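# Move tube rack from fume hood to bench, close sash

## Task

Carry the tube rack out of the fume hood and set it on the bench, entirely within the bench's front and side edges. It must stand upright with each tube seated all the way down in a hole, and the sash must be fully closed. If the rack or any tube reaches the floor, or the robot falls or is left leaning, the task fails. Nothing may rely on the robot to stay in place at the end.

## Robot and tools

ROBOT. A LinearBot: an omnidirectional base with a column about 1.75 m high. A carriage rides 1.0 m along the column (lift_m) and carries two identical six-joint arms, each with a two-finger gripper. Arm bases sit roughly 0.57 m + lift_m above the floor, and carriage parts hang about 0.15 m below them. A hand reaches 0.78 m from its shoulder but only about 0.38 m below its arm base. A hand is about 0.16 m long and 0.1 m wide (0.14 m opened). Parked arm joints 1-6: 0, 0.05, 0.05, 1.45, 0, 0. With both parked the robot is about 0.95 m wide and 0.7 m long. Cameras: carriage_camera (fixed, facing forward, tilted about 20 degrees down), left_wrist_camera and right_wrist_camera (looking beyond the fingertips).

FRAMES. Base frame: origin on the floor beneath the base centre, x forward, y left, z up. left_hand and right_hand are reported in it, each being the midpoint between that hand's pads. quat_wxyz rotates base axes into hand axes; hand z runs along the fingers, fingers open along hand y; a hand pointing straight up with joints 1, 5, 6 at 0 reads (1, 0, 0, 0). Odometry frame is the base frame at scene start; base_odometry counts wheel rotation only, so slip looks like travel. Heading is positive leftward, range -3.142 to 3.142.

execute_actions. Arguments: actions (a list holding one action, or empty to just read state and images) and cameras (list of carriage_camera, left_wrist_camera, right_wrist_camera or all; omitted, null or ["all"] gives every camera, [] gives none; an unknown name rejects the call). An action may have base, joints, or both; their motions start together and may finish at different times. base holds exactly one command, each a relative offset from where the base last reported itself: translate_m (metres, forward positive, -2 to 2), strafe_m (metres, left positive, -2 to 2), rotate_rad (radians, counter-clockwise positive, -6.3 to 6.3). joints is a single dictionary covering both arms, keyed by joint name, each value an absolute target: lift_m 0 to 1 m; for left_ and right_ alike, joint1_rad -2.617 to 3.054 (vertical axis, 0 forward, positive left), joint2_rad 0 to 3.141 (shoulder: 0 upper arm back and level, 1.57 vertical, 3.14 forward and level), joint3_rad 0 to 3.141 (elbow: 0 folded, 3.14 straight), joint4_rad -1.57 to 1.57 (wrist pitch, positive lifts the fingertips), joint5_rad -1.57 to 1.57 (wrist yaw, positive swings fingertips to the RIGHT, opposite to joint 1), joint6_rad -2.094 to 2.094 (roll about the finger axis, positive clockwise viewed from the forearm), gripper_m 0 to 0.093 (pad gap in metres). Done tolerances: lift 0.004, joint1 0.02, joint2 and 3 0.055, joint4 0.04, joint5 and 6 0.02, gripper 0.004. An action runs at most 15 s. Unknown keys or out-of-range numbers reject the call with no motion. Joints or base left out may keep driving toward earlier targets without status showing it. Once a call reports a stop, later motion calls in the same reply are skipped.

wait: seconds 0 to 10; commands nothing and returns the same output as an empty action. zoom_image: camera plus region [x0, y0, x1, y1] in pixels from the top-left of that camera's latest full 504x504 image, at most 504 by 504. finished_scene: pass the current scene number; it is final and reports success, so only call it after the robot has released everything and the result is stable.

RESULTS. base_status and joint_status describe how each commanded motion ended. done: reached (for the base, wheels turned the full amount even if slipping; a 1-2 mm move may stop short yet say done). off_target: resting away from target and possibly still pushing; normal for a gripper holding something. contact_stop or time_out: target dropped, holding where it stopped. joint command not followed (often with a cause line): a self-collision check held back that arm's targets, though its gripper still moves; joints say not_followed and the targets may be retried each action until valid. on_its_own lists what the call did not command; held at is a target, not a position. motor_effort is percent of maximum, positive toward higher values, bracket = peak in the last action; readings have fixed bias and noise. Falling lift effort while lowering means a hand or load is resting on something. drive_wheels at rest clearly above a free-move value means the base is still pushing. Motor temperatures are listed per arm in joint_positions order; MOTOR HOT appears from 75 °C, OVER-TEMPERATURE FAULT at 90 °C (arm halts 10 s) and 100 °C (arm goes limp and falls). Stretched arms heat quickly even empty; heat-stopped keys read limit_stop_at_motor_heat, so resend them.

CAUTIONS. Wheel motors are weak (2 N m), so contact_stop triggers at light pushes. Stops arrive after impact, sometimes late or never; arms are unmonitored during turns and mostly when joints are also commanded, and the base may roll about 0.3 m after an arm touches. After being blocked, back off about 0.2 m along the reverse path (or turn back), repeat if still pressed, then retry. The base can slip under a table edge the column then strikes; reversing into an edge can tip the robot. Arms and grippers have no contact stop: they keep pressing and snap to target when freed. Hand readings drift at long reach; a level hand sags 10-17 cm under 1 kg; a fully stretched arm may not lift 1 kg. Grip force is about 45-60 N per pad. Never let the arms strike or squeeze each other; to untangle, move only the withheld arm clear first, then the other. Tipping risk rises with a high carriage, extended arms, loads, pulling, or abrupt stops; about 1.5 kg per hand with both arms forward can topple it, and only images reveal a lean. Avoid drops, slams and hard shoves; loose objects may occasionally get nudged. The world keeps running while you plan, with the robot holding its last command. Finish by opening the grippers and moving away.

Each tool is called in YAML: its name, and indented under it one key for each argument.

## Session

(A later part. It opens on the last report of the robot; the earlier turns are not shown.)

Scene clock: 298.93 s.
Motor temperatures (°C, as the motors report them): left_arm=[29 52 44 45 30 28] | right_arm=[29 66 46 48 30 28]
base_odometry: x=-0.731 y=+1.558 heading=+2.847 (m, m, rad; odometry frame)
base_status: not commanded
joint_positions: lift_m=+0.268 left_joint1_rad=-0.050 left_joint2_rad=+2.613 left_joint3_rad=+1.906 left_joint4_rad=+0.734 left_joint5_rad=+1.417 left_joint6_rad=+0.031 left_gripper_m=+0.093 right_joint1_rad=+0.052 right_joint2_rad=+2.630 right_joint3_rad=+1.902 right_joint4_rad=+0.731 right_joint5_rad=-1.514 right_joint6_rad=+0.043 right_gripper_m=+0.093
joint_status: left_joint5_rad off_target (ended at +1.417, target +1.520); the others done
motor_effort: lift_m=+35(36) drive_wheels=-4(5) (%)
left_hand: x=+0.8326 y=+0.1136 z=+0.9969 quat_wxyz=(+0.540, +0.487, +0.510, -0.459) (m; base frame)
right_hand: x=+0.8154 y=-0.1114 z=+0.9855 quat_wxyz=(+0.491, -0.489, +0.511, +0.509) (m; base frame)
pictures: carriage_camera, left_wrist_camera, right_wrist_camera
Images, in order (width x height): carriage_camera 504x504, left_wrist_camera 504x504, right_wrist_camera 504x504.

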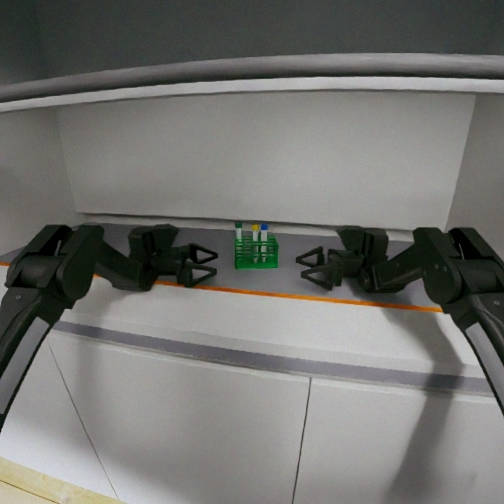

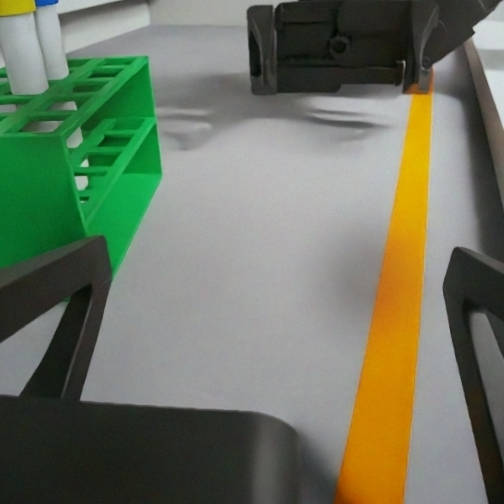

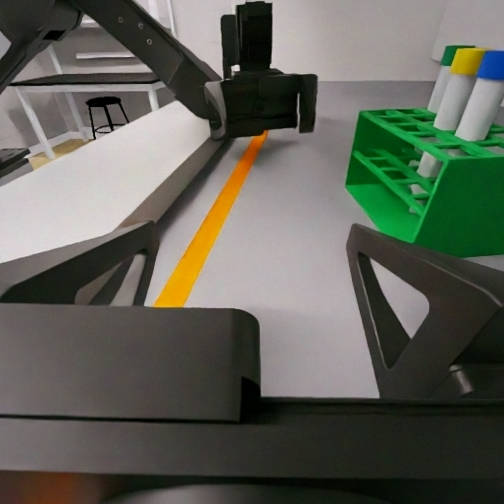

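execute_actions:
  actions:
    - {"base": {"translate_m": 0.145}, "joints": {"left_joint5_rad": 1.52}}

Scene clock: 302.50 s.
Motor temperatures (°C, as the motors report them): left_arm=[29 53 44 45 30 28] | right_arm=[29 68 46 47 30 28]
base_odometry: x=-0.870 y=+1.600 heading=+2.846 (m, m, rad; odometry frame)
base_status: done
joint_positions: lift_m=+0.268 left_joint1_rad=-0.050 left_joint2_rad=+2.613 left_joint3_rad=+1.906 left_joint4_rad=+0.733 left_joint5_rad=+1.513 left_joint6_rad=+0.025 left_gripper_m=+0.093 right_joint1_rad=+0.051 right_joint2_rad=+2.630 right_joint3_rad=+1.902 right_joint4_rad=+0.731 right_joint5_rad=-1.515 right_joint6_rad=+0.043 right_gripper_m=+0.093
joint_status: all done
motor_effort: lift_m=+28(29) drive_wheels=-6(20) (%)
left_hand: x=+0.8162 y=+0.1126 z=+0.9964 quat_wxyz=(+0.515, +0.510, +0.488, -0.485) (m; base frame)
right_hand: x=+0.8153 y=-0.1116 z=+0.9855 quat_wxyz=(+0.491, -0.489, +0.511, +0.509) (m; base frame)
pictures: carriage_camera, left_wrist_camera, right_wrist_camera
Images, in order (width x height): carriage_camera 504x504, left_wrist_camera 504x504, right_wrist_camera 504x504.

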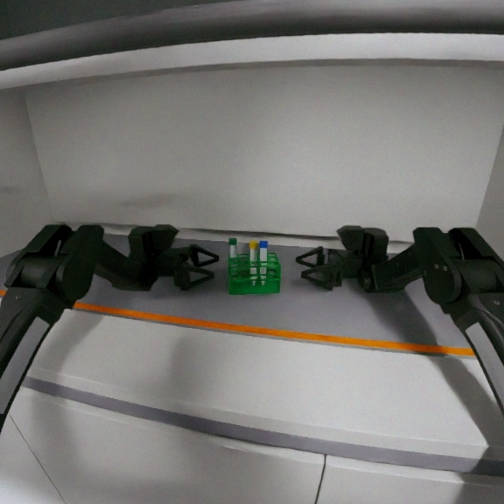

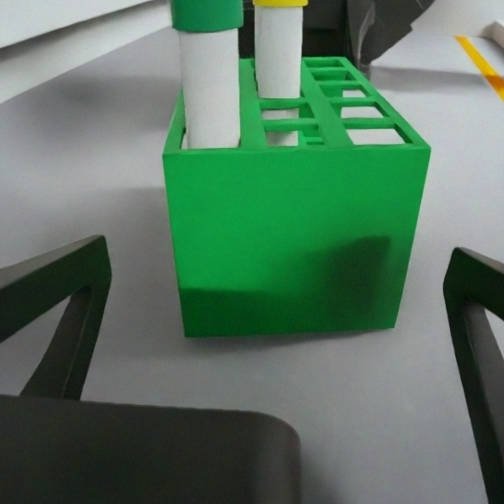

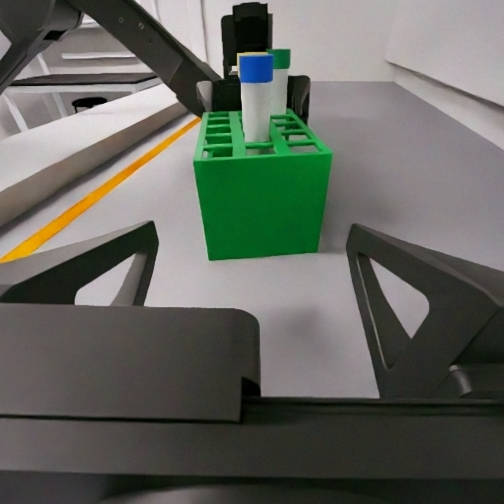

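execute_actions:
  actions:
    - {"base": {"translate_m": 0.011}, "joints": {"left_joint1_rad": -0.215, "left_joint5_rad": 1.355, "right_joint1_rad": 0.215, "right_joint5_rad": -1.355}}

Scene clock: 306.43 s.
Motor temperatures (°C, as the motors report them): left_arm=[29 54 44 44 30 28] | right_arm=[29 71 46 46 30 28]
base_odometry: x=-0.881 y=+1.604 heading=+2.845 (m, m, rad; odometry frame)
base_status: done
joint_positions: lift_m=+0.268 left_joint1_rad=-0.226 left_joint2_rad=+2.613 left_joint3_rad=+1.906 left_joint4_rad=+0.732 left_joint5_rad=+1.419 left_joint6_rad=+0.022 left_gripper_m=+0.093 right_joint1_rad=+0.201 right_joint2_rad=+2.630 right_joint3_rad=+1.902 right_joint4_rad=+0.731 right_joint5_rad=-1.284 right_joint6_rad=+0.041 right_gripper_m=+0.093
joint_status: left_joint5_rad off_target (ended at +1.419, target +1.355); right_joint5_rad off_target (ended at -1.284, target -1.355); the others done
motor_effort: lift_m=+30(33) drive_wheels=-3(26) (%)
left_hand: x=+0.7887 y=+0.0175 z=+0.9967 quat_wxyz=(+0.494, +0.529, +0.468, -0.508) (m; base frame)
right_hand: x=+0.8191 y=-0.0314 z=+0.9857 quat_wxyz=(+0.512, -0.468, +0.530, +0.488) (m; base frame)
pictures: carriage_camera, left_wrist_camera, right_wrist_camera
Images, in order (width x height): carriage_camera 504x504, left_wrist_camera 504x504, right_wrist_camera 504x504.

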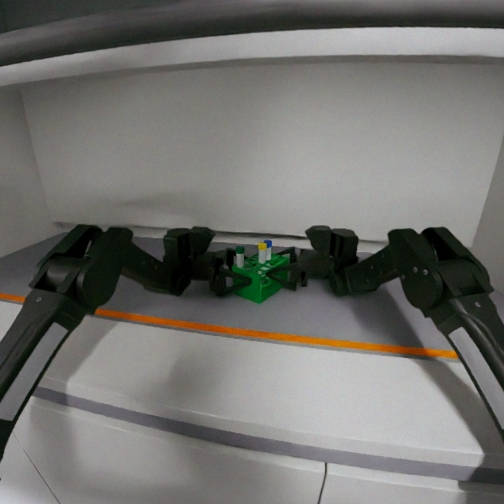

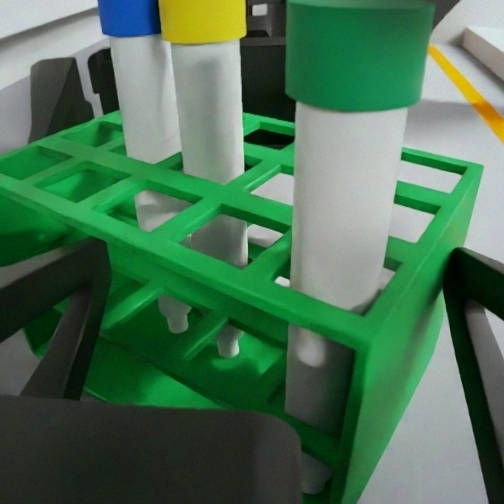

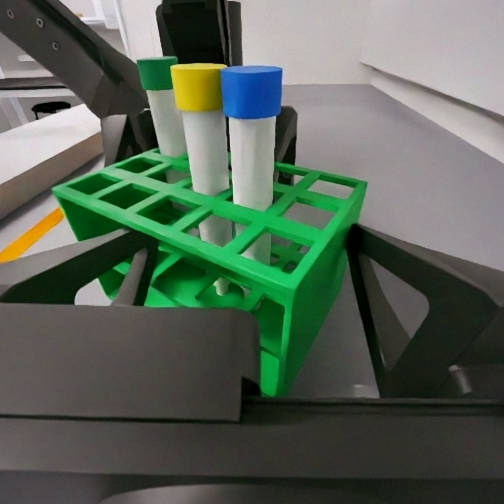

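zoom_image:
  camera: "carriage_camera"
  region: [160, 210, 360, 320]

Region (160, 210, 360, 320) of carriage_camera's 504x504 image, scaled by 2.520, with more detail than that image has; it fills the top 277 rows of this view, and the rest is white.

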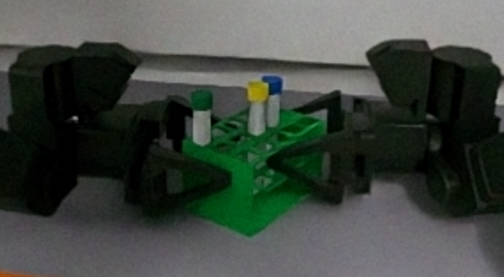

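execute_actions:
  actions:
    - {"joints": {"left_joint1_rad": -0.02, "left_joint5_rad": 1.5, "right_joint1_rad": 0.02, "right_joint5_rad": -1.5}}

Scene clock: 317.13 s.
Motor temperatures (°C, as the motors report them): left_arm=[30 56 44 44 30 28] | right_arm=[29 76 47 46 31 28]
MOTOR HOT: a motor of the right arm reached 75 °C. Now the hottest motor of the right arm, joint 2 (shoulder), reports 76 °C. The controller's stop level is 90 °C. To cool a motor, set the load down, stop pushing, or move to a pose that needs little force.
base_odometry: x=-0.881 y=+1.604 heading=+2.845 (m, m, rad; odometry frame)
base_status: not commanded
joint_positions: lift_m=+0.268 left_joint1_rad=-0.022 left_joint2_rad=+2.613 left_joint3_rad=+1.906 left_joint4_rad=+0.732 left_joint5_rad=+1.501 left_joint6_rad=+0.022 left_gripper_m=+0.093 right_joint1_rad=+0.021 right_joint2_rad=+2.630 right_joint3_rad=+1.902 right_joint4_rad=+0.731 right_joint5_rad=-1.491 right_joint6_rad=+0.041 right_gripper_m=+0.093
joint_status: all done
motor_effort: lift_m=+32(32) drive_wheels=-5(3) (%)
left_hand: x=+0.8235 y=+0.1280 z=+0.9963 quat_wxyz=(+0.524, +0.500, +0.499, -0.476) (m; base frame)
right_hand: x=+0.8252 y=-0.1286 z=+0.9855 quat_wxyz=(+0.505, -0.475, +0.523, +0.495) (m; base frame)
pictures: carriage_camera, left_wrist_camera, right_wrist_camera
Images, in order (width x height): carriage_camera 504x504, left_wrist_camera 504x504, right_wrist_camera 504x504.

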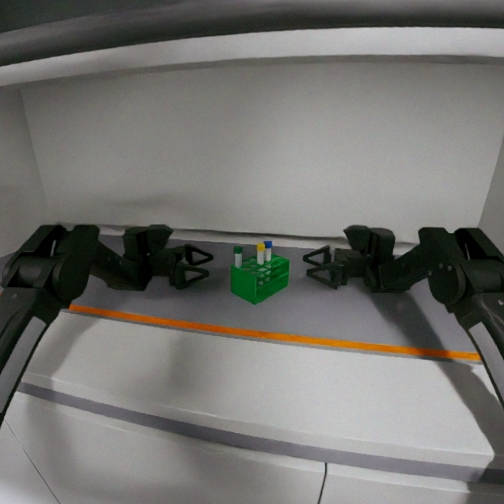

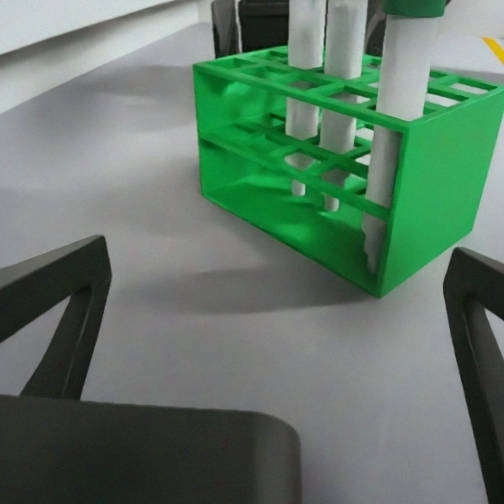

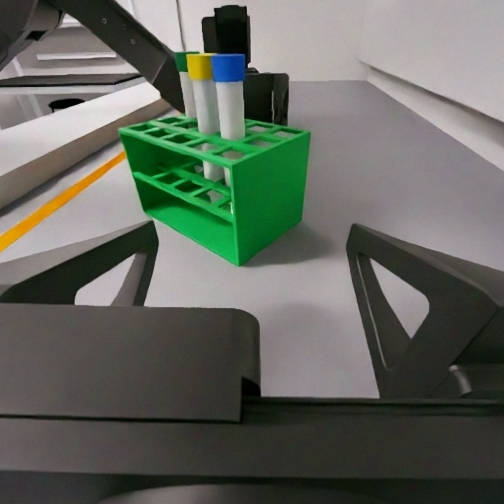

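execute_actions:
  actions:
    - {"joints": {"left_joint2_rad": 2.035, "left_joint3_rad": 0.82, "left_joint4_rad": 1.24, "left_joint5_rad": 0.41, "right_joint1_rad": -0.2, "right_joint2_rad": 1.57, "right_joint3_rad": 0.3, "right_joint4_rad": 1.27, "right_joint5_rad": 0.0, "right_gripper_m": 0.0}}
  cameras: []

Scene clock: 325.90 s.
Motor temperatures (°C, as the motors report them): left_arm=[30 57 44 44 30 28] | right_arm=[29 79 47 46 30 28]
MOTOR HOT: still on. Now the hottest motor of the right arm, joint 2 (shoulder), reports 79 °C; the controller's stop level is 90 °C.
base_odometry: x=-0.881 y=+1.604 heading=+2.845 (m, m, rad; odometry frame)
base_status: not commanded
joint_positions: lift_m=+0.268 left_joint1_rad=-0.022 left_joint2_rad=+2.038 left_joint3_rad=+0.826 left_joint4_rad=+1.233 left_joint5_rad=+0.417 left_joint6_rad=+0.022 left_gripper_m=+0.093 right_joint1_rad=-0.197 right_joint2_rad=+1.592 right_joint3_rad=+0.308 right_joint4_rad=+1.277 right_joint5_rad=-0.007 right_joint6_rad=+0.041 right_gripper_m=+0.001
joint_status: all done
motor_effort: lift_m=+30(34) drive_wheels=-4(6) (%)
left_hand: x=+0.7788 y=+0.2309 z=+1.0063 quat_wxyz=(+0.699, +0.163, +0.681, -0.145) (m; base frame)
right_hand: x=+0.6591 y=-0.3885 z=+1.0186 quat_wxyz=(+0.703, +0.082, +0.705, -0.053) (m; base frame)
pictures: none
No camera images: the call's "cameras" was empty. Leave "cameras" out to get every camera's image.

execute_actions:
  actions:
    - {"joints": {"left_joint1_rad": -0.378}}

Scene clock: 330.23 s.
Motor temperatures (°C, as the motors report them): left_arm=[30 56 44 44 30 28] | right_arm=[29 75 46 46 30 28]
MOTOR HOT: still on. Now the hottest motor of the right arm, joint 2 (shoulder), reports 75 °C; the controller's stop level is 90 °C.
base_odometry: x=-0.881 y=+1.604 heading=+2.845 (m, m, rad; odometry frame)
base_status: not commanded
joint_positions: lift_m=+0.268 left_joint1_rad=-0.384 left_joint2_rad=+2.038 left_joint3_rad=+0.826 left_joint4_rad=+1.233 left_joint5_rad=+0.412 left_joint6_rad=+0.022 left_gripper_m=+0.093 right_joint1_rad=-0.197 right_joint2_rad=+1.592 right_joint3_rad=+0.308 right_joint4_rad=+1.277 right_joint5_rad=-0.007 right_joint6_rad=+0.041 right_gripper_m=+0.001
joint_status: all done
motor_effort: lift_m=+32(32) drive_wheels=-3(2) (%)
left_hand: x=+0.7176 y=+0.0558 z=+1.0063 quat_wxyz=(+0.662, +0.281, +0.641, -0.266) (m; base frame)
right_hand: x=+0.6591 y=-0.3885 z=+1.0186 quat_wxyz=(+0.703, +0.082, +0.705, -0.053) (m; base frame)
pictures: carriage_camera, left_wrist_camera, right_wrist_camera
Images, in order (width x height): carriage_camera 504x504, left_wrist_camera 504x504, right_wrist_camera 504x504.

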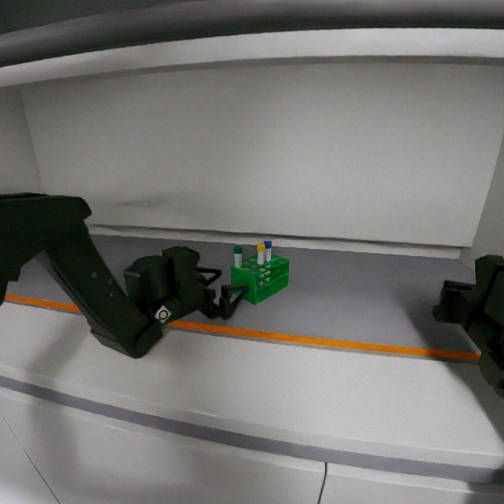

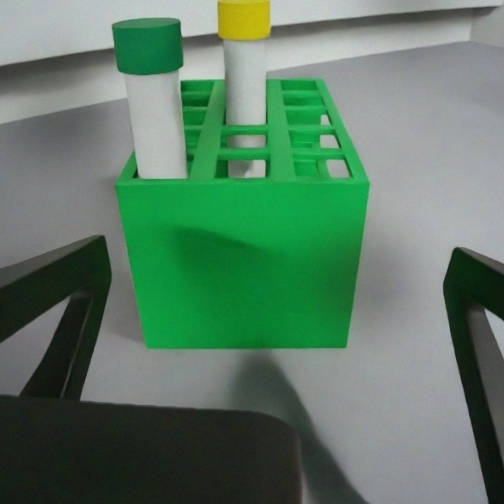

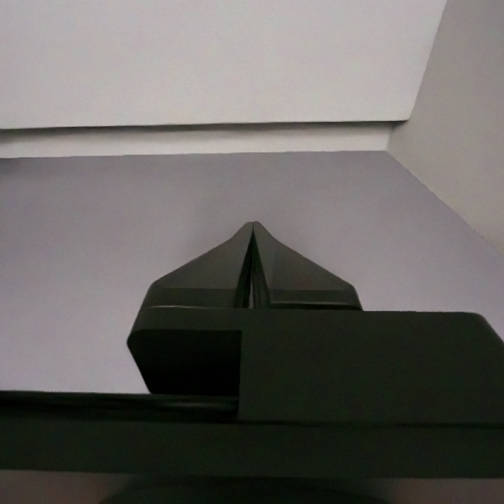

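execute_actions:
  actions:
    - {"joints": {"left_joint1_rad": -0.425, "left_joint2_rad": 2.213, "left_joint3_rad": 1.166, "left_joint4_rad": 1.08, "left_joint5_rad": 0.37}}
  cameras: ["carriage_camera", "left_wrist_camera"]

Scene clock: 336.70 s.
Motor temperatures (°C, as the motors report them): left_arm=[30 54 43 45 30 28] | right_arm=[29 70 46 47 30 28]
MOTOR HOT: cleared. Now the hottest motor of the right arm, joint 2 (shoulder), reports 70 °C.
base_odometry: x=-0.881 y=+1.604 heading=+2.845 (m, m, rad; odometry frame)
base_status: not commanded
joint_positions: lift_m=+0.268 left_joint1_rad=-0.423 left_joint2_rad=+2.220 left_joint3_rad=+1.155 left_joint4_rad=+1.077 left_joint5_rad=+0.374 left_joint6_rad=+0.022 left_gripper_m=+0.093 right_joint1_rad=-0.197 right_joint2_rad=+1.592 right_joint3_rad=+0.308 right_joint4_rad=+1.277 right_joint5_rad=-0.005 right_joint6_rad=+0.041 right_gripper_m=+0.001
joint_status: all done
motor_effort: lift_m=+35(35) drive_wheels=+6(6) (%)
left_hand: x=+0.7757 y=+0.0145 z=+1.0019 quat_wxyz=(+0.659, +0.281, +0.645, -0.267) (m; base frame)
right_hand: x=+0.6590 y=-0.3886 z=+1.0186 quat_wxyz=(+0.703, +0.082, +0.705, -0.053) (m; base frame)
pictures: carriage_camera, left_wrist_camera
Images, in order (width x height): carriage_camera 504x504, left_wrist_camera 504x504.

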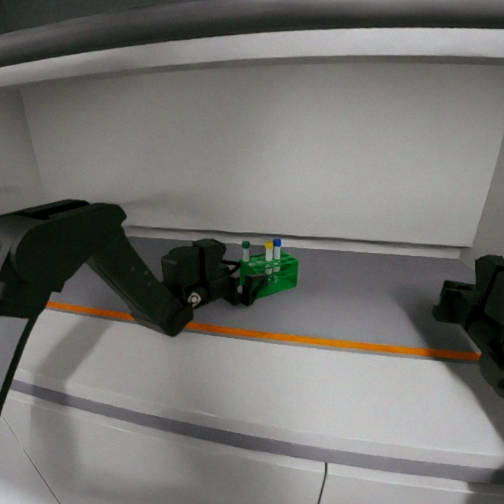

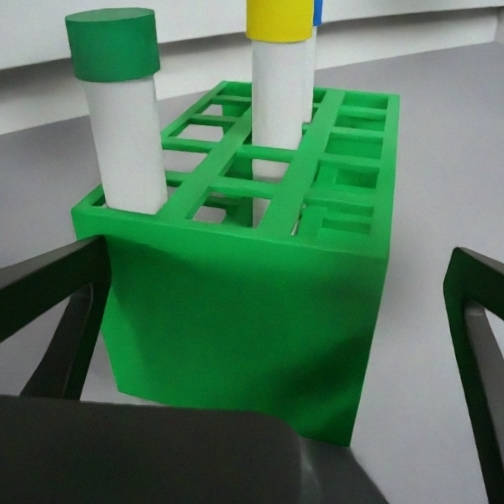

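execute_actions:
  actions:
    - {"joints": {"left_joint1_rad": -0.257, "left_joint2_rad": 2.185, "left_joint3_rad": 1.115, "left_joint4_rad": 1.095, "left_joint5_rad": 0.77}}
  cameras: ["carriage_camera", "left_wrist_camera"]

Scene clock: 344.50 s.
Motor temperatures (°C, as the motors report them): left_arm=[30 54 43 46 30 28] | right_arm=[29 66 45 48 30 28]
base_odometry: x=-0.881 y=+1.604 heading=+2.845 (m, m, rad; odometry frame)
base_status: not commanded
joint_positions: lift_m=+0.268 left_joint1_rad=-0.253 left_joint2_rad=+2.204 left_joint3_rad=+1.126 left_joint4_rad=+1.080 left_joint5_rad=+0.763 left_joint6_rad=+0.022 left_gripper_m=+0.093 right_joint1_rad=-0.197 right_joint2_rad=+1.592 right_joint3_rad=+0.308 right_joint4_rad=+1.277 right_joint5_rad=-0.005 right_joint6_rad=+0.041 right_gripper_m=+0.001
joint_status: all done
motor_effort: lift_m=+33(38) drive_wheels=-4(4) (%)
left_hand: x=+0.7643 y=+0.0605 z=+1.0000 quat_wxyz=(+0.622, +0.351, +0.613, -0.337) (m; base frame)
right_hand: x=+0.6590 y=-0.3886 z=+1.0186 quat_wxyz=(+0.703, +0.082, +0.705, -0.053) (m; base frame)
pictures: carriage_camera, left_wrist_camera
Images, in order (width x height): carriage_camera 504x504, left_wrist_camera 504x504.

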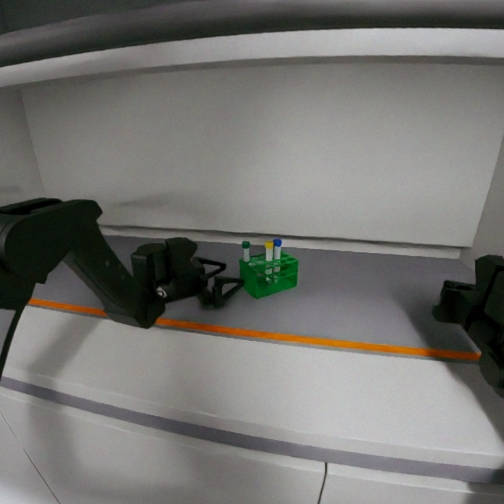

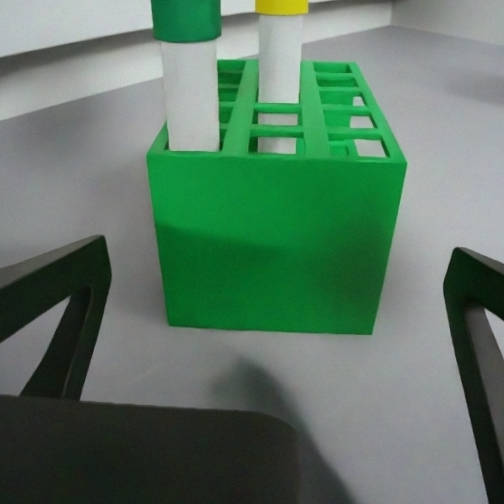

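execute_actions:
  actions:
    - {"joints": {"left_joint1_rad": -0.343, "left_joint2_rad": 2.31, "left_joint3_rad": 1.355, "left_joint4_rad": 0.975, "left_joint5_rad": 0.673}}
  cameras: ["carriage_camera", "left_wrist_camera"]

Scene clock: 349.73 s.
Motor temperatures (°C, as the motors report them): left_arm=[30 54 43 46 30 28] | right_arm=[29 63 44 48 30 28]
base_odometry: x=-0.881 y=+1.604 heading=+2.845 (m, m, rad; odometry frame)
base_status: not commanded
joint_positions: lift_m=+0.268 left_joint1_rad=-0.348 left_joint2_rad=+2.323 left_joint3_rad=+1.343 left_joint4_rad=+0.968 left_joint5_rad=+0.678 left_joint6_rad=+0.022 left_gripper_m=+0.093 right_joint1_rad=-0.197 right_joint2_rad=+1.592 right_joint3_rad=+0.308 right_joint4_rad=+1.277 right_joint5_rad=-0.005 right_joint6_rad=+0.041 right_gripper_m=+0.001
joint_status: all done
motor_effort: lift_m=+31(33) drive_wheels=-4(3) (%)
left_hand: x=+0.7904 y=+0.0076 z=+0.9942 quat_wxyz=(+0.616, +0.353, +0.617, -0.341) (m; base frame)
right_hand: x=+0.6590 y=-0.3886 z=+1.0186 quat_wxyz=(+0.703, +0.082, +0.705, -0.053) (m; base frame)
pictures: carriage_camera, left_wrist_camera
Images, in order (width x height): carriage_camera 504x504, left_wrist_camera 504x504.

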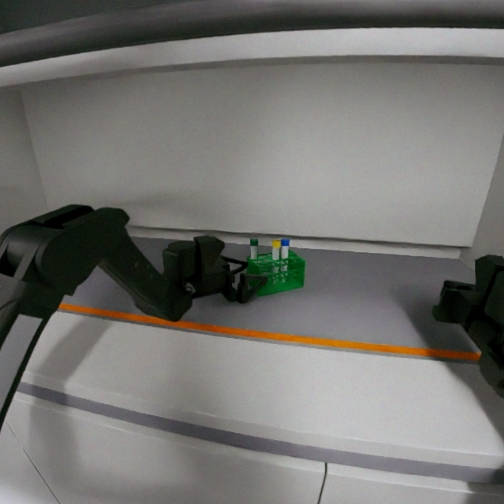

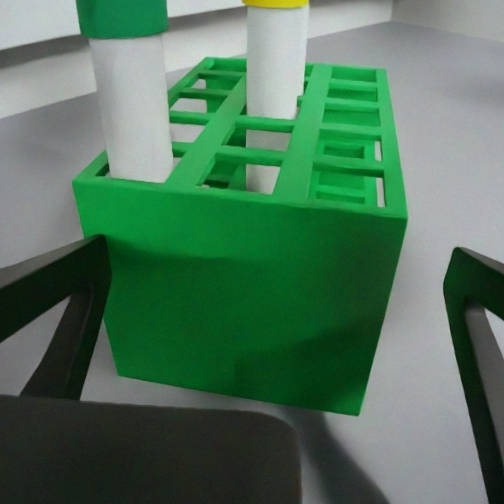

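execute_actions:
  actions:
    - {"joints": {"left_joint1_rad": -0.244, "left_joint5_rad": 0.906}}
  cameras: ["left_wrist_camera"]

Scene clock: 381.47 s.
Motor temperatures (°C, as the motors report them): left_arm=[29 57 44 47 30 28] | right_arm=[29 56 43 49 30 28]
base_odometry: x=-0.881 y=+1.604 heading=+2.845 (m, m, rad; odometry frame)
base_status: not commanded
joint_positions: lift_m=+0.268 left_joint1_rad=-0.240 left_joint2_rad=+2.323 left_joint3_rad=+1.343 left_joint4_rad=+0.968 left_joint5_rad=+0.899 left_joint6_rad=+0.022 left_gripper_m=+0.093 right_joint1_rad=-0.197 right_joint2_rad=+1.592 right_joint3_rad=+0.308 right_joint4_rad=+1.277 right_joint5_rad=-0.005 right_joint6_rad=+0.041 right_gripper_m=+0.001
joint_status: all done
motor_effort: lift_m=+31(32) drive_wheels=-4(2) (%)
left_hand: x=+0.7878 y=+0.0463 z=+0.9945 quat_wxyz=(+0.596, +0.386, +0.596, -0.376) (m; base frame)
right_hand: x=+0.6590 y=-0.3886 z=+1.0186 quat_wxyz=(+0.703, +0.082, +0.705, -0.053) (m; base frame)
pictures: left_wrist_camera
Images, in order (width x height): left_wrist_camera 504x504.

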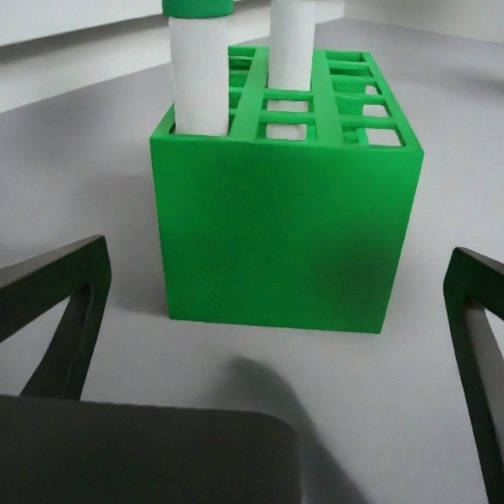

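execute_actions:
  actions:
    - {"joints": {"left_joint1_rad": -0.289, "left_joint2_rad": 2.365, "left_joint3_rad": 1.464, "left_joint4_rad": 0.933, "left_joint5_rad": 0.85}}
  cameras: ["left_wrist_camera"]

Scene clock: 384.77 s.
Motor temperatures (°C, as the motors report them): left_arm=[29 57 45 47 30 28] | right_arm=[29 55 43 49 30 28]
base_odometry: x=-0.881 y=+1.604 heading=+2.845 (m, m, rad; odometry frame)
base_status: not commanded
joint_positions: lift_m=+0.268 left_joint1_rad=-0.293 left_joint2_rad=+2.367 left_joint3_rad=+1.449 left_joint4_rad=+0.934 left_joint5_rad=+0.854 left_joint6_rad=+0.022 left_gripper_m=+0.093 right_joint1_rad=-0.197 right_joint2_rad=+1.592 right_joint3_rad=+0.308 right_joint4_rad=+1.277 right_joint5_rad=-0.005 right_joint6_rad=+0.041 right_gripper_m=+0.001
joint_status: all done
motor_effort: lift_m=+32(31) drive_wheels=-4(3) (%)
left_hand: x=+0.7978 y=+0.0168 z=+1.0037 quat_wxyz=(+0.604, +0.392, +0.584, -0.375) (m; base frame)
right_hand: x=+0.6590 y=-0.3886 z=+1.0186 quat_wxyz=(+0.703, +0.082, +0.705, -0.053) (m; base frame)
pictures: left_wrist_camera
Images, in order (width x height): left_wrist_camera 504x504.

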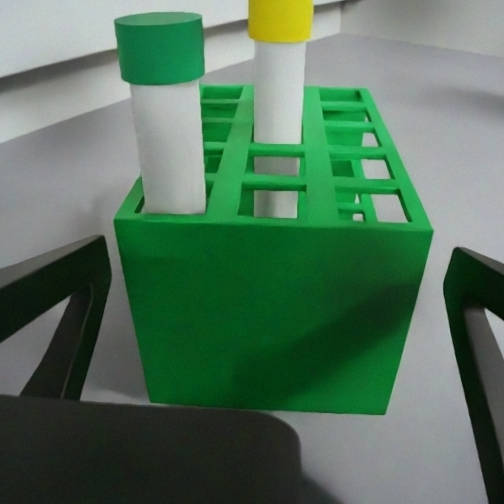

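execute_actions:
  actions:
    - {"joints": {"left_joint1_rad": -0.35, "left_joint2_rad": 2.46, "left_joint3_rad": 1.628, "left_joint4_rad": 0.85, "left_joint5_rad": 0.79}}
  cameras: ["carriage_camera", "left_wrist_camera"]

Scene clock: 387.80 s.
Motor temperatures (°C, as the motors report them): left_arm=[29 57 45 47 30 28] | right_arm=[29 55 43 49 30 28]
base_odometry: x=-0.881 y=+1.604 heading=+2.845 (m, m, rad; odometry frame)
base_status: not commanded
joint_positions: lift_m=+0.268 left_joint1_rad=-0.354 left_joint2_rad=+2.470 left_joint3_rad=+1.612 left_joint4_rad=+0.848 left_joint5_rad=+0.795 left_joint6_rad=+0.022 left_gripper_m=+0.093 right_joint1_rad=-0.197 right_joint2_rad=+1.592 right_joint3_rad=+0.308 right_joint4_rad=+1.277 right_joint5_rad=-0.005 right_joint6_rad=+0.041 right_gripper_m=+0.001
joint_status: all done
motor_effort: lift_m=+32(31) drive_wheels=-4(5) (%)
left_hand: x=+0.8133 y=-0.0209 z=+0.9904 quat_wxyz=(+0.594, +0.390, +0.593, -0.379) (m; base frame)
right_hand: x=+0.6590 y=-0.3886 z=+1.0186 quat_wxyz=(+0.703, +0.082, +0.705, -0.053) (m; base frame)
pictures: carriage_camera, left_wrist_camera
Images, in order (width x height): carriage_camera 504x504, left_wrist_camera 504x504.

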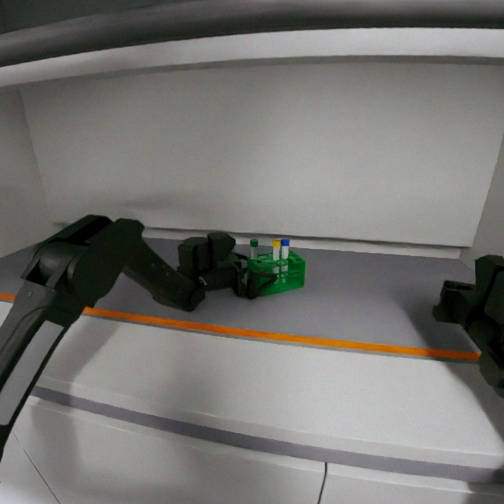

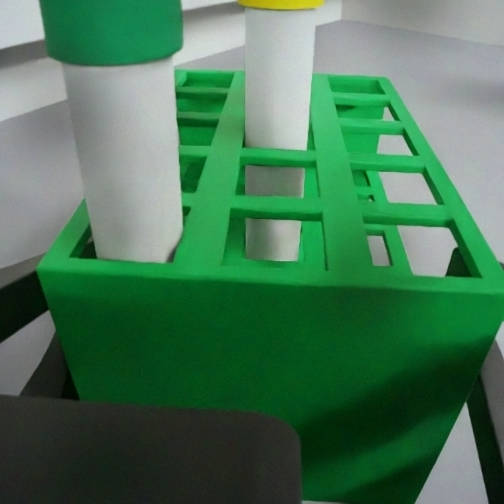

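execute_actions:
  actions:
    - {"joints": {"left_gripper_m": 0.0}}
  cameras: ["carriage_camera", "left_wrist_camera"]

Scene clock: 389.90 s.
Motor temperatures (°C, as the motors report them): left_arm=[29 58 45 47 30 28] | right_arm=[29 55 43 49 30 28]
base_odometry: x=-0.881 y=+1.604 heading=+2.845 (m, m, rad; odometry frame)
base_status: not commanded
joint_positions: lift_m=+0.268 left_joint1_rad=-0.354 left_joint2_rad=+2.470 left_joint3_rad=+1.612 left_joint4_rad=+0.848 left_joint5_rad=+0.795 left_joint6_rad=+0.022 left_gripper_m=+0.081 right_joint1_rad=-0.197 right_joint2_rad=+1.592 right_joint3_rad=+0.308 right_joint4_rad=+1.277 right_joint5_rad=-0.005 right_joint6_rad=+0.041 right_gripper_m=+0.001
joint_status: left_gripper_m off_target (ended at +0.081, target +0.000)
motor_effort: lift_m=+34(33) drive_wheels=-4(3) (%)
left_hand: x=+0.8133 y=-0.0208 z=+0.9903 quat_wxyz=(+0.594, +0.390, +0.593, -0.379) (m; base frame)
right_hand: x=+0.6590 y=-0.3886 z=+1.0186 quat_wxyz=(+0.703, +0.082, +0.705, -0.053) (m; base frame)
pictures: carriage_camera, left_wrist_camera
Images, in order (width x height): carriage_camera 504x504, left_wrist_camera 504x504.

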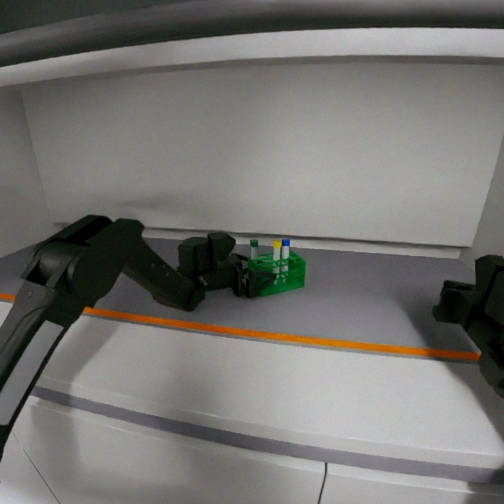

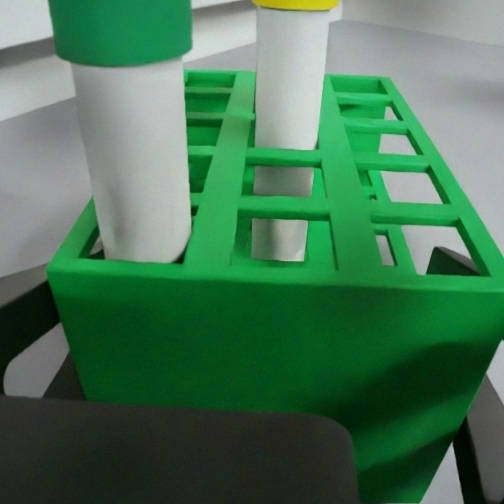

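execute_actions:
  actions:
    - {"joints": {"lift_m": 0.33}}
  cameras: ["carriage_camera", "left_wrist_camera"]

Scene clock: 391.70 s.
Motor temperatures (°C, as the motors report them): left_arm=[29 58 45 47 30 28] | right_arm=[29 55 43 50 30 28]
base_odometry: x=-0.881 y=+1.604 heading=+2.845 (m, m, rad; odometry frame)
base_status: not commanded
joint_positions: lift_m=+0.330 left_joint1_rad=-0.354 left_joint2_rad=+2.469 left_joint3_rad=+1.612 left_joint4_rad=+0.828 left_joint5_rad=+0.793 left_joint6_rad=+0.022 left_gripper_m=+0.081 right_joint1_rad=-0.197 right_joint2_rad=+1.585 right_joint3_rad=+0.308 right_joint4_rad=+1.275 right_joint5_rad=-0.005 right_joint6_rad=+0.041 right_gripper_m=+0.001
joint_status: all done
motor_effort: lift_m=+38(43) drive_wheels=-5(4) (%)
left_hand: x=+0.8136 y=-0.0207 z=+1.0486 quat_wxyz=(+0.588, +0.388, +0.600, -0.379) (m; base frame)
right_hand: x=+0.6587 y=-0.3887 z=+1.0825 quat_wxyz=(+0.704, +0.082, +0.703, -0.053) (m; base frame)
pictures: carriage_camera, left_wrist_camera
Images, in order (width x height): carriage_camera 504x504, left_wrist_camera 504x504.

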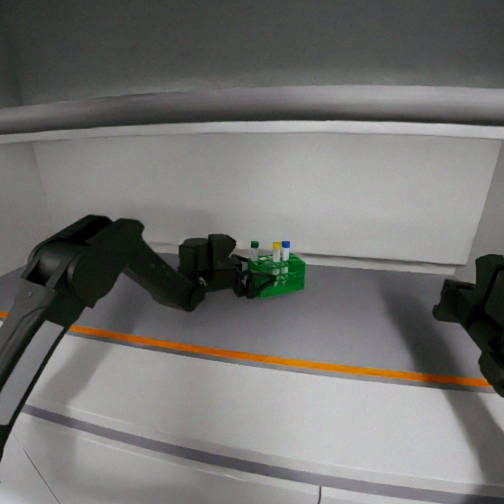

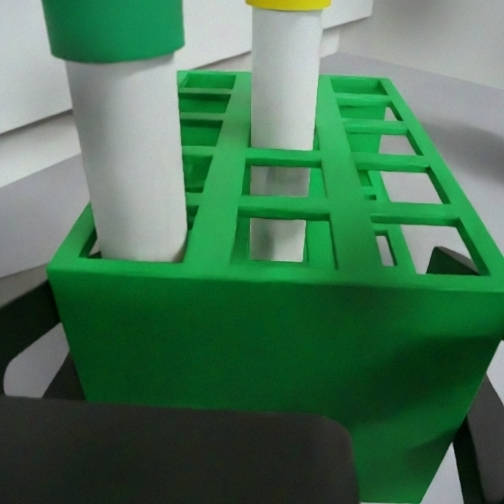

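execute_actions:
  actions:
    - {"base": {"translate_m": -0.45}}
  cameras: ["carriage_camera"]

Scene clock: 397.40 s.
Motor temperatures (°C, as the motors report them): left_arm=[29 59 45 47 30 28] | right_arm=[29 54 42 50 30 28]
base_odometry: x=-0.450 y=+1.472 heading=+2.845 (m, m, rad; odometry frame)
base_status: done
joint_positions: lift_m=+0.330 left_joint1_rad=-0.351 left_joint2_rad=+2.469 left_joint3_rad=+1.612 left_joint4_rad=+0.827 left_joint5_rad=+0.791 left_joint6_rad=+0.022 left_gripper_m=+0.081 right_joint1_rad=-0.197 right_joint2_rad=+1.585 right_joint3_rad=+0.308 right_joint4_rad=+1.275 right_joint5_rad=-0.004 right_joint6_rad=+0.041 right_gripper_m=+0.001
joint_status: not commanded
motor_effort: lift_m=+35(33) drive_wheels=-4(29) (%)
left_hand: x=+0.8148 y=-0.0189 z=+1.0484 quat_wxyz=(+0.588, +0.387, +0.601, -0.378) (m; base frame)
right_hand: x=+0.6587 y=-0.3889 z=+1.0825 quat_wxyz=(+0.704, +0.082, +0.703, -0.054) (m; base frame)
pictures: carriage_camera
Images, in order (width x height): carriage_camera 504x504.

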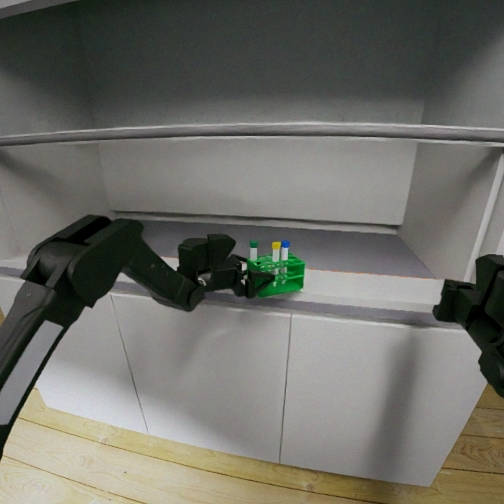

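execute_actions:
  actions:
    - {"base": {"rotate_rad": 1.378}, "joints": {"left_joint2_rad": 2.035, "left_joint3_rad": 0.83, "left_joint4_rad": 1.24}}
  cameras: ["carriage_camera", "left_wrist_camera"]

Scene clock: 402.53 s.
Motor temperatures (°C, as the motors report them): left_arm=[29 59 45 48 30 28] | right_arm=[29 53 42 50 30 28]
base_odometry: x=-0.450 y=+1.472 heading=-2.061 (m, m, rad; odometry frame)
base_status: done
joint_positions: lift_m=+0.330 left_joint1_rad=-0.346 left_joint2_rad=+2.049 left_joint3_rad=+0.830 left_joint4_rad=+1.208 left_joint5_rad=+0.791 left_joint6_rad=+0.022 left_gripper_m=+0.081 right_joint1_rad=-0.197 right_joint2_rad=+1.585 right_joint3_rad=+0.308 right_joint4_rad=+1.275 right_joint5_rad=-0.003 right_joint6_rad=+0.041 right_gripper_m=+0.001
joint_status: all done
motor_effort: lift_m=+37(37) drive_wheels=+9(31) (%)
left_hand: x=+0.6756 y=+0.0347 z=+1.0591 quat_wxyz=(+0.596, +0.386, +0.595, -0.375) (m; base frame)
right_hand: x=+0.6586 y=-0.3891 z=+1.0825 quat_wxyz=(+0.704, +0.083, +0.703, -0.054) (m; base frame)
pictures: carriage_camera, left_wrist_camera
Images, in order (width x height): carriage_camera 504x504, left_wrist_camera 504x504.

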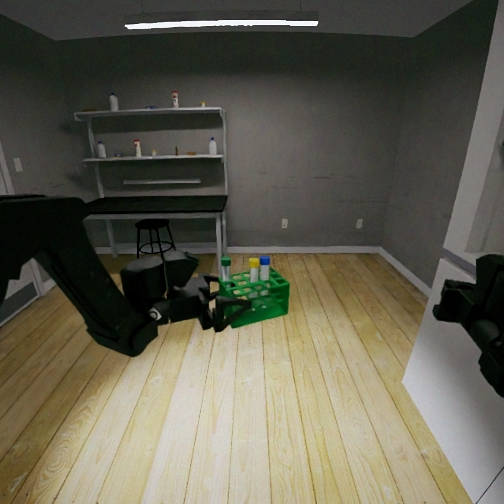

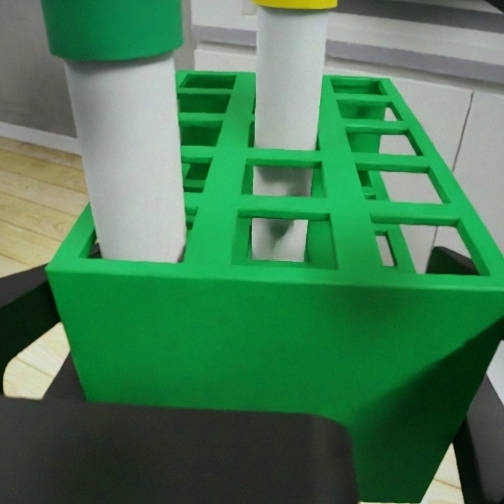

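execute_actions:
  actions:
    - {"base": {"translate_m": 1.9}}
  cameras: ["carriage_camera"]

Scene clock: 412.93 s.
Motor temperatures (°C, as the motors report them): left_arm=[29 57 45 49 30 28] | right_arm=[29 53 42 50 30 28]
base_odometry: x=-1.342 y=-0.205 heading=-2.060 (m, m, rad; odometry frame)
base_status: done
joint_positions: lift_m=+0.330 left_joint1_rad=-0.347 left_joint2_rad=+2.049 left_joint3_rad=+0.830 left_joint4_rad=+1.208 left_joint5_rad=+0.791 left_joint6_rad=+0.022 left_gripper_m=+0.081 right_joint1_rad=-0.197 right_joint2_rad=+1.585 right_joint3_rad=+0.308 right_joint4_rad=+1.275 right_joint5_rad=-0.003 right_joint6_rad=+0.041 right_gripper_m=+0.001
joint_status: not commanded
motor_effort: lift_m=+35(35) drive_wheels=-6(32) (%)
left_hand: x=+0.6755 y=+0.0345 z=+1.0591 quat_wxyz=(+0.596, +0.387, +0.595, -0.375) (m; base frame)
right_hand: x=+0.6586 y=-0.3891 z=+1.0825 quat_wxyz=(+0.704, +0.083, +0.703, -0.054) (m; base frame)
pictures: carriage_camera
Images, in order (width x height): carriage_camera 504x504.

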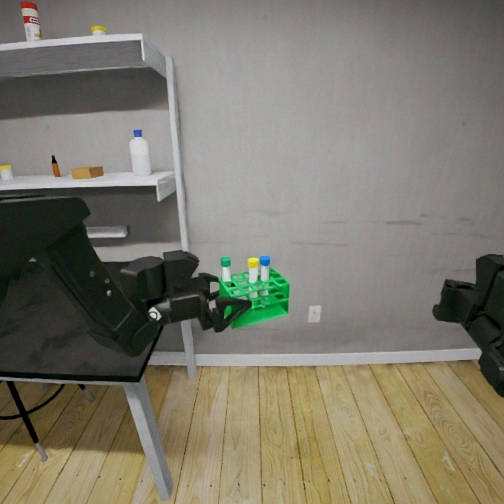

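execute_actions:
  actions:
    - {"base": {"strafe_m": 0.55}}
  cameras: ["carriage_camera"]

Scene clock: 422.40 s.
Motor temperatures (°C, as the motors report them): left_arm=[29 55 44 49 30 28] | right_arm=[29 52 42 50 30 28]
base_odometry: x=-0.857 y=-0.464 heading=-2.060 (m, m, rad; odometry frame)
base_status: done
joint_positions: lift_m=+0.330 left_joint1_rad=-0.347 left_joint2_rad=+2.049 left_joint3_rad=+0.830 left_joint4_rad=+1.208 left_joint5_rad=+0.791 left_joint6_rad=+0.022 left_gripper_m=+0.081 right_joint1_rad=-0.198 right_joint2_rad=+1.585 right_joint3_rad=+0.308 right_joint4_rad=+1.275 right_joint5_rad=-0.002 right_joint6_rad=+0.041 right_gripper_m=+0.001
joint_status: not commanded
motor_effort: lift_m=+32(37) drive_wheels=-4(25) (%)
left_hand: x=+0.6754 y=+0.0344 z=+1.0591 quat_wxyz=(+0.596, +0.387, +0.595, -0.375) (m; base frame)
right_hand: x=+0.6586 y=-0.3894 z=+1.0825 quat_wxyz=(+0.704, +0.083, +0.703, -0.055) (m; base frame)
pictures: carriage_camera
Images, in order (width x height): carriage_camera 504x504.

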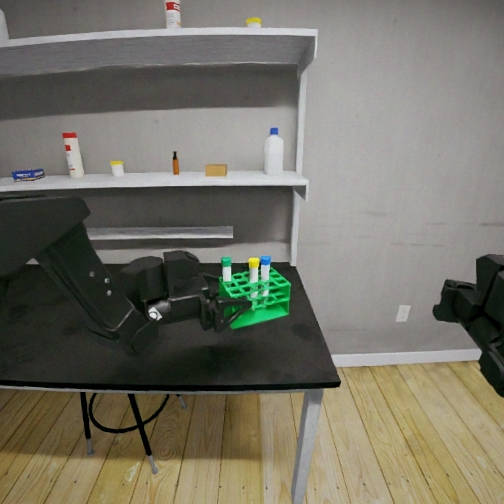

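execute_actions:
  actions:
    - {"base": {"translate_m": 0.25}, "joints": {"left_joint2_rad": 2.213, "left_joint3_rad": 1.17, "left_joint4_rad": 1.10}}
  cameras: ["carriage_camera"]

Scene clock: 429.00 s.
Motor temperatures (°C, as the motors report them): left_arm=[29 55 44 49 30 28] | right_arm=[29 52 42 50 30 28]
base_odometry: x=-0.974 y=-0.685 heading=-2.059 (m, m, rad; odometry frame)
base_status: done
joint_positions: lift_m=+0.330 left_joint1_rad=-0.347 left_joint2_rad=+2.234 left_joint3_rad=+1.155 left_joint4_rad=+1.072 left_joint5_rad=+0.791 left_joint6_rad=+0.022 left_gripper_m=+0.081 right_joint1_rad=-0.198 right_joint2_rad=+1.585 right_joint3_rad=+0.308 right_joint4_rad=+1.275 right_joint5_rad=-0.002 right_joint6_rad=+0.041 right_gripper_m=+0.001
joint_status: all done
motor_effort: lift_m=+37(36) drive_wheels=-5(23) (%)
left_hand: x=+0.7401 y=+0.0109 z=+1.0554 quat_wxyz=(+0.598, +0.387, +0.594, -0.375) (m; base frame)
right_hand: x=+0.6586 y=-0.3894 z=+1.0825 quat_wxyz=(+0.704, +0.083, +0.703, -0.055) (m; base frame)
pictures: carriage_camera
Images, in order (width x height): carriage_camera 504x504.

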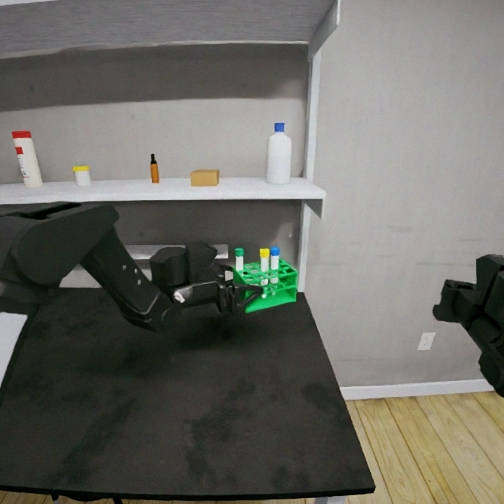

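execute_actions:
  actions:
    - {"joints": {"lift_m": 0.085}}
  cameras: ["carriage_camera", "left_wrist_camera"]

Scene clock: 431.83 s.
Motor temperatures (°C, as the motors report them): left_arm=[29 55 44 49 30 28] | right_arm=[29 52 42 50 30 28]
base_odometry: x=-0.974 y=-0.685 heading=-2.059 (m, m, rad; odometry frame)
base_status: not commanded
joint_positions: lift_m=+0.085 left_joint1_rad=-0.347 left_joint2_rad=+2.220 left_joint3_rad=+1.160 left_joint4_rad=+1.103 left_joint5_rad=+0.792 left_joint6_rad=+0.010 left_gripper_m=+0.081 right_joint1_rad=-0.198 right_joint2_rad=+1.584 right_joint3_rad=+0.308 right_joint4_rad=+1.270 right_joint5_rad=-0.002 right_joint6_rad=+0.041 right_gripper_m=+0.001
joint_status: all done
motor_effort: lift_m=+35(39) drive_wheels=-2(6) (%)
left_hand: x=+0.7402 y=+0.0108 z=+0.8253 quat_wxyz=(+0.612, +0.387, +0.579, -0.375) (m; base frame)
right_hand: x=+0.6585 y=-0.3894 z=+0.8366 quat_wxyz=(+0.703, +0.083, +0.704, -0.054) (m; base frame)
pictures: carriage_camera, left_wrist_camera
Images, in order (width x height): carriage_camera 504x504, left_wrist_camera 504x504.

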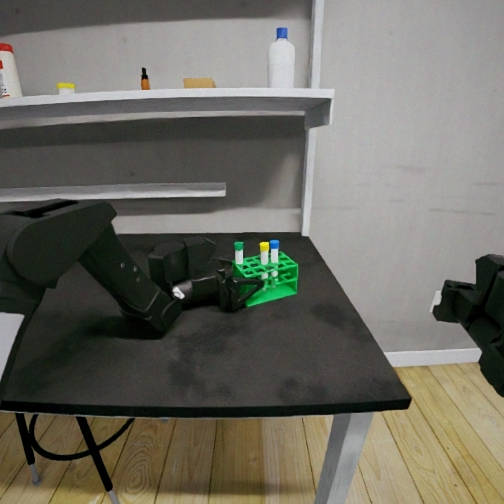

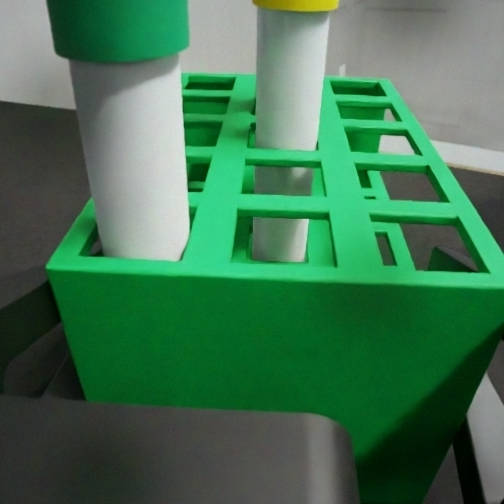

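execute_actions:
  actions:
    - {"joints": {"lift_m": 0.075}}
  cameras: []

Scene clock: 434.03 s.
Motor temperatures (°C, as the motors report them): left_arm=[29 55 44 49 30 28] | right_arm=[29 52 42 51 30 28]
base_odometry: x=-0.974 y=-0.685 heading=-2.059 (m, m, rad; odometry frame)
base_status: not commanded
joint_positions: lift_m=+0.075 left_joint1_rad=-0.347 left_joint2_rad=+2.208 left_joint3_rad=+1.163 left_joint4_rad=+1.123 left_joint5_rad=+0.791 left_joint6_rad=+0.004 left_gripper_m=+0.081 right_joint1_rad=-0.198 right_joint2_rad=+1.584 right_joint3_rad=+0.307 right_joint4_rad=+1.267 right_joint5_rad=-0.002 right_joint6_rad=+0.041 right_gripper_m=+0.001
joint_status: all done
motor_effort: lift_m=+33(29) drive_wheels=-3(5) (%)
left_hand: x=+0.7402 y=+0.0108 z=+0.8267 quat_wxyz=(+0.623, +0.388, +0.568, -0.374) (m; base frame)
right_hand: x=+0.6584 y=-0.3894 z=+0.8258 quat_wxyz=(+0.702, +0.084, +0.706, -0.054) (m; base frame)
pictures: none
No camera images: the call's "cameras" was empty. Leave "cameras" out to get every camera's image.


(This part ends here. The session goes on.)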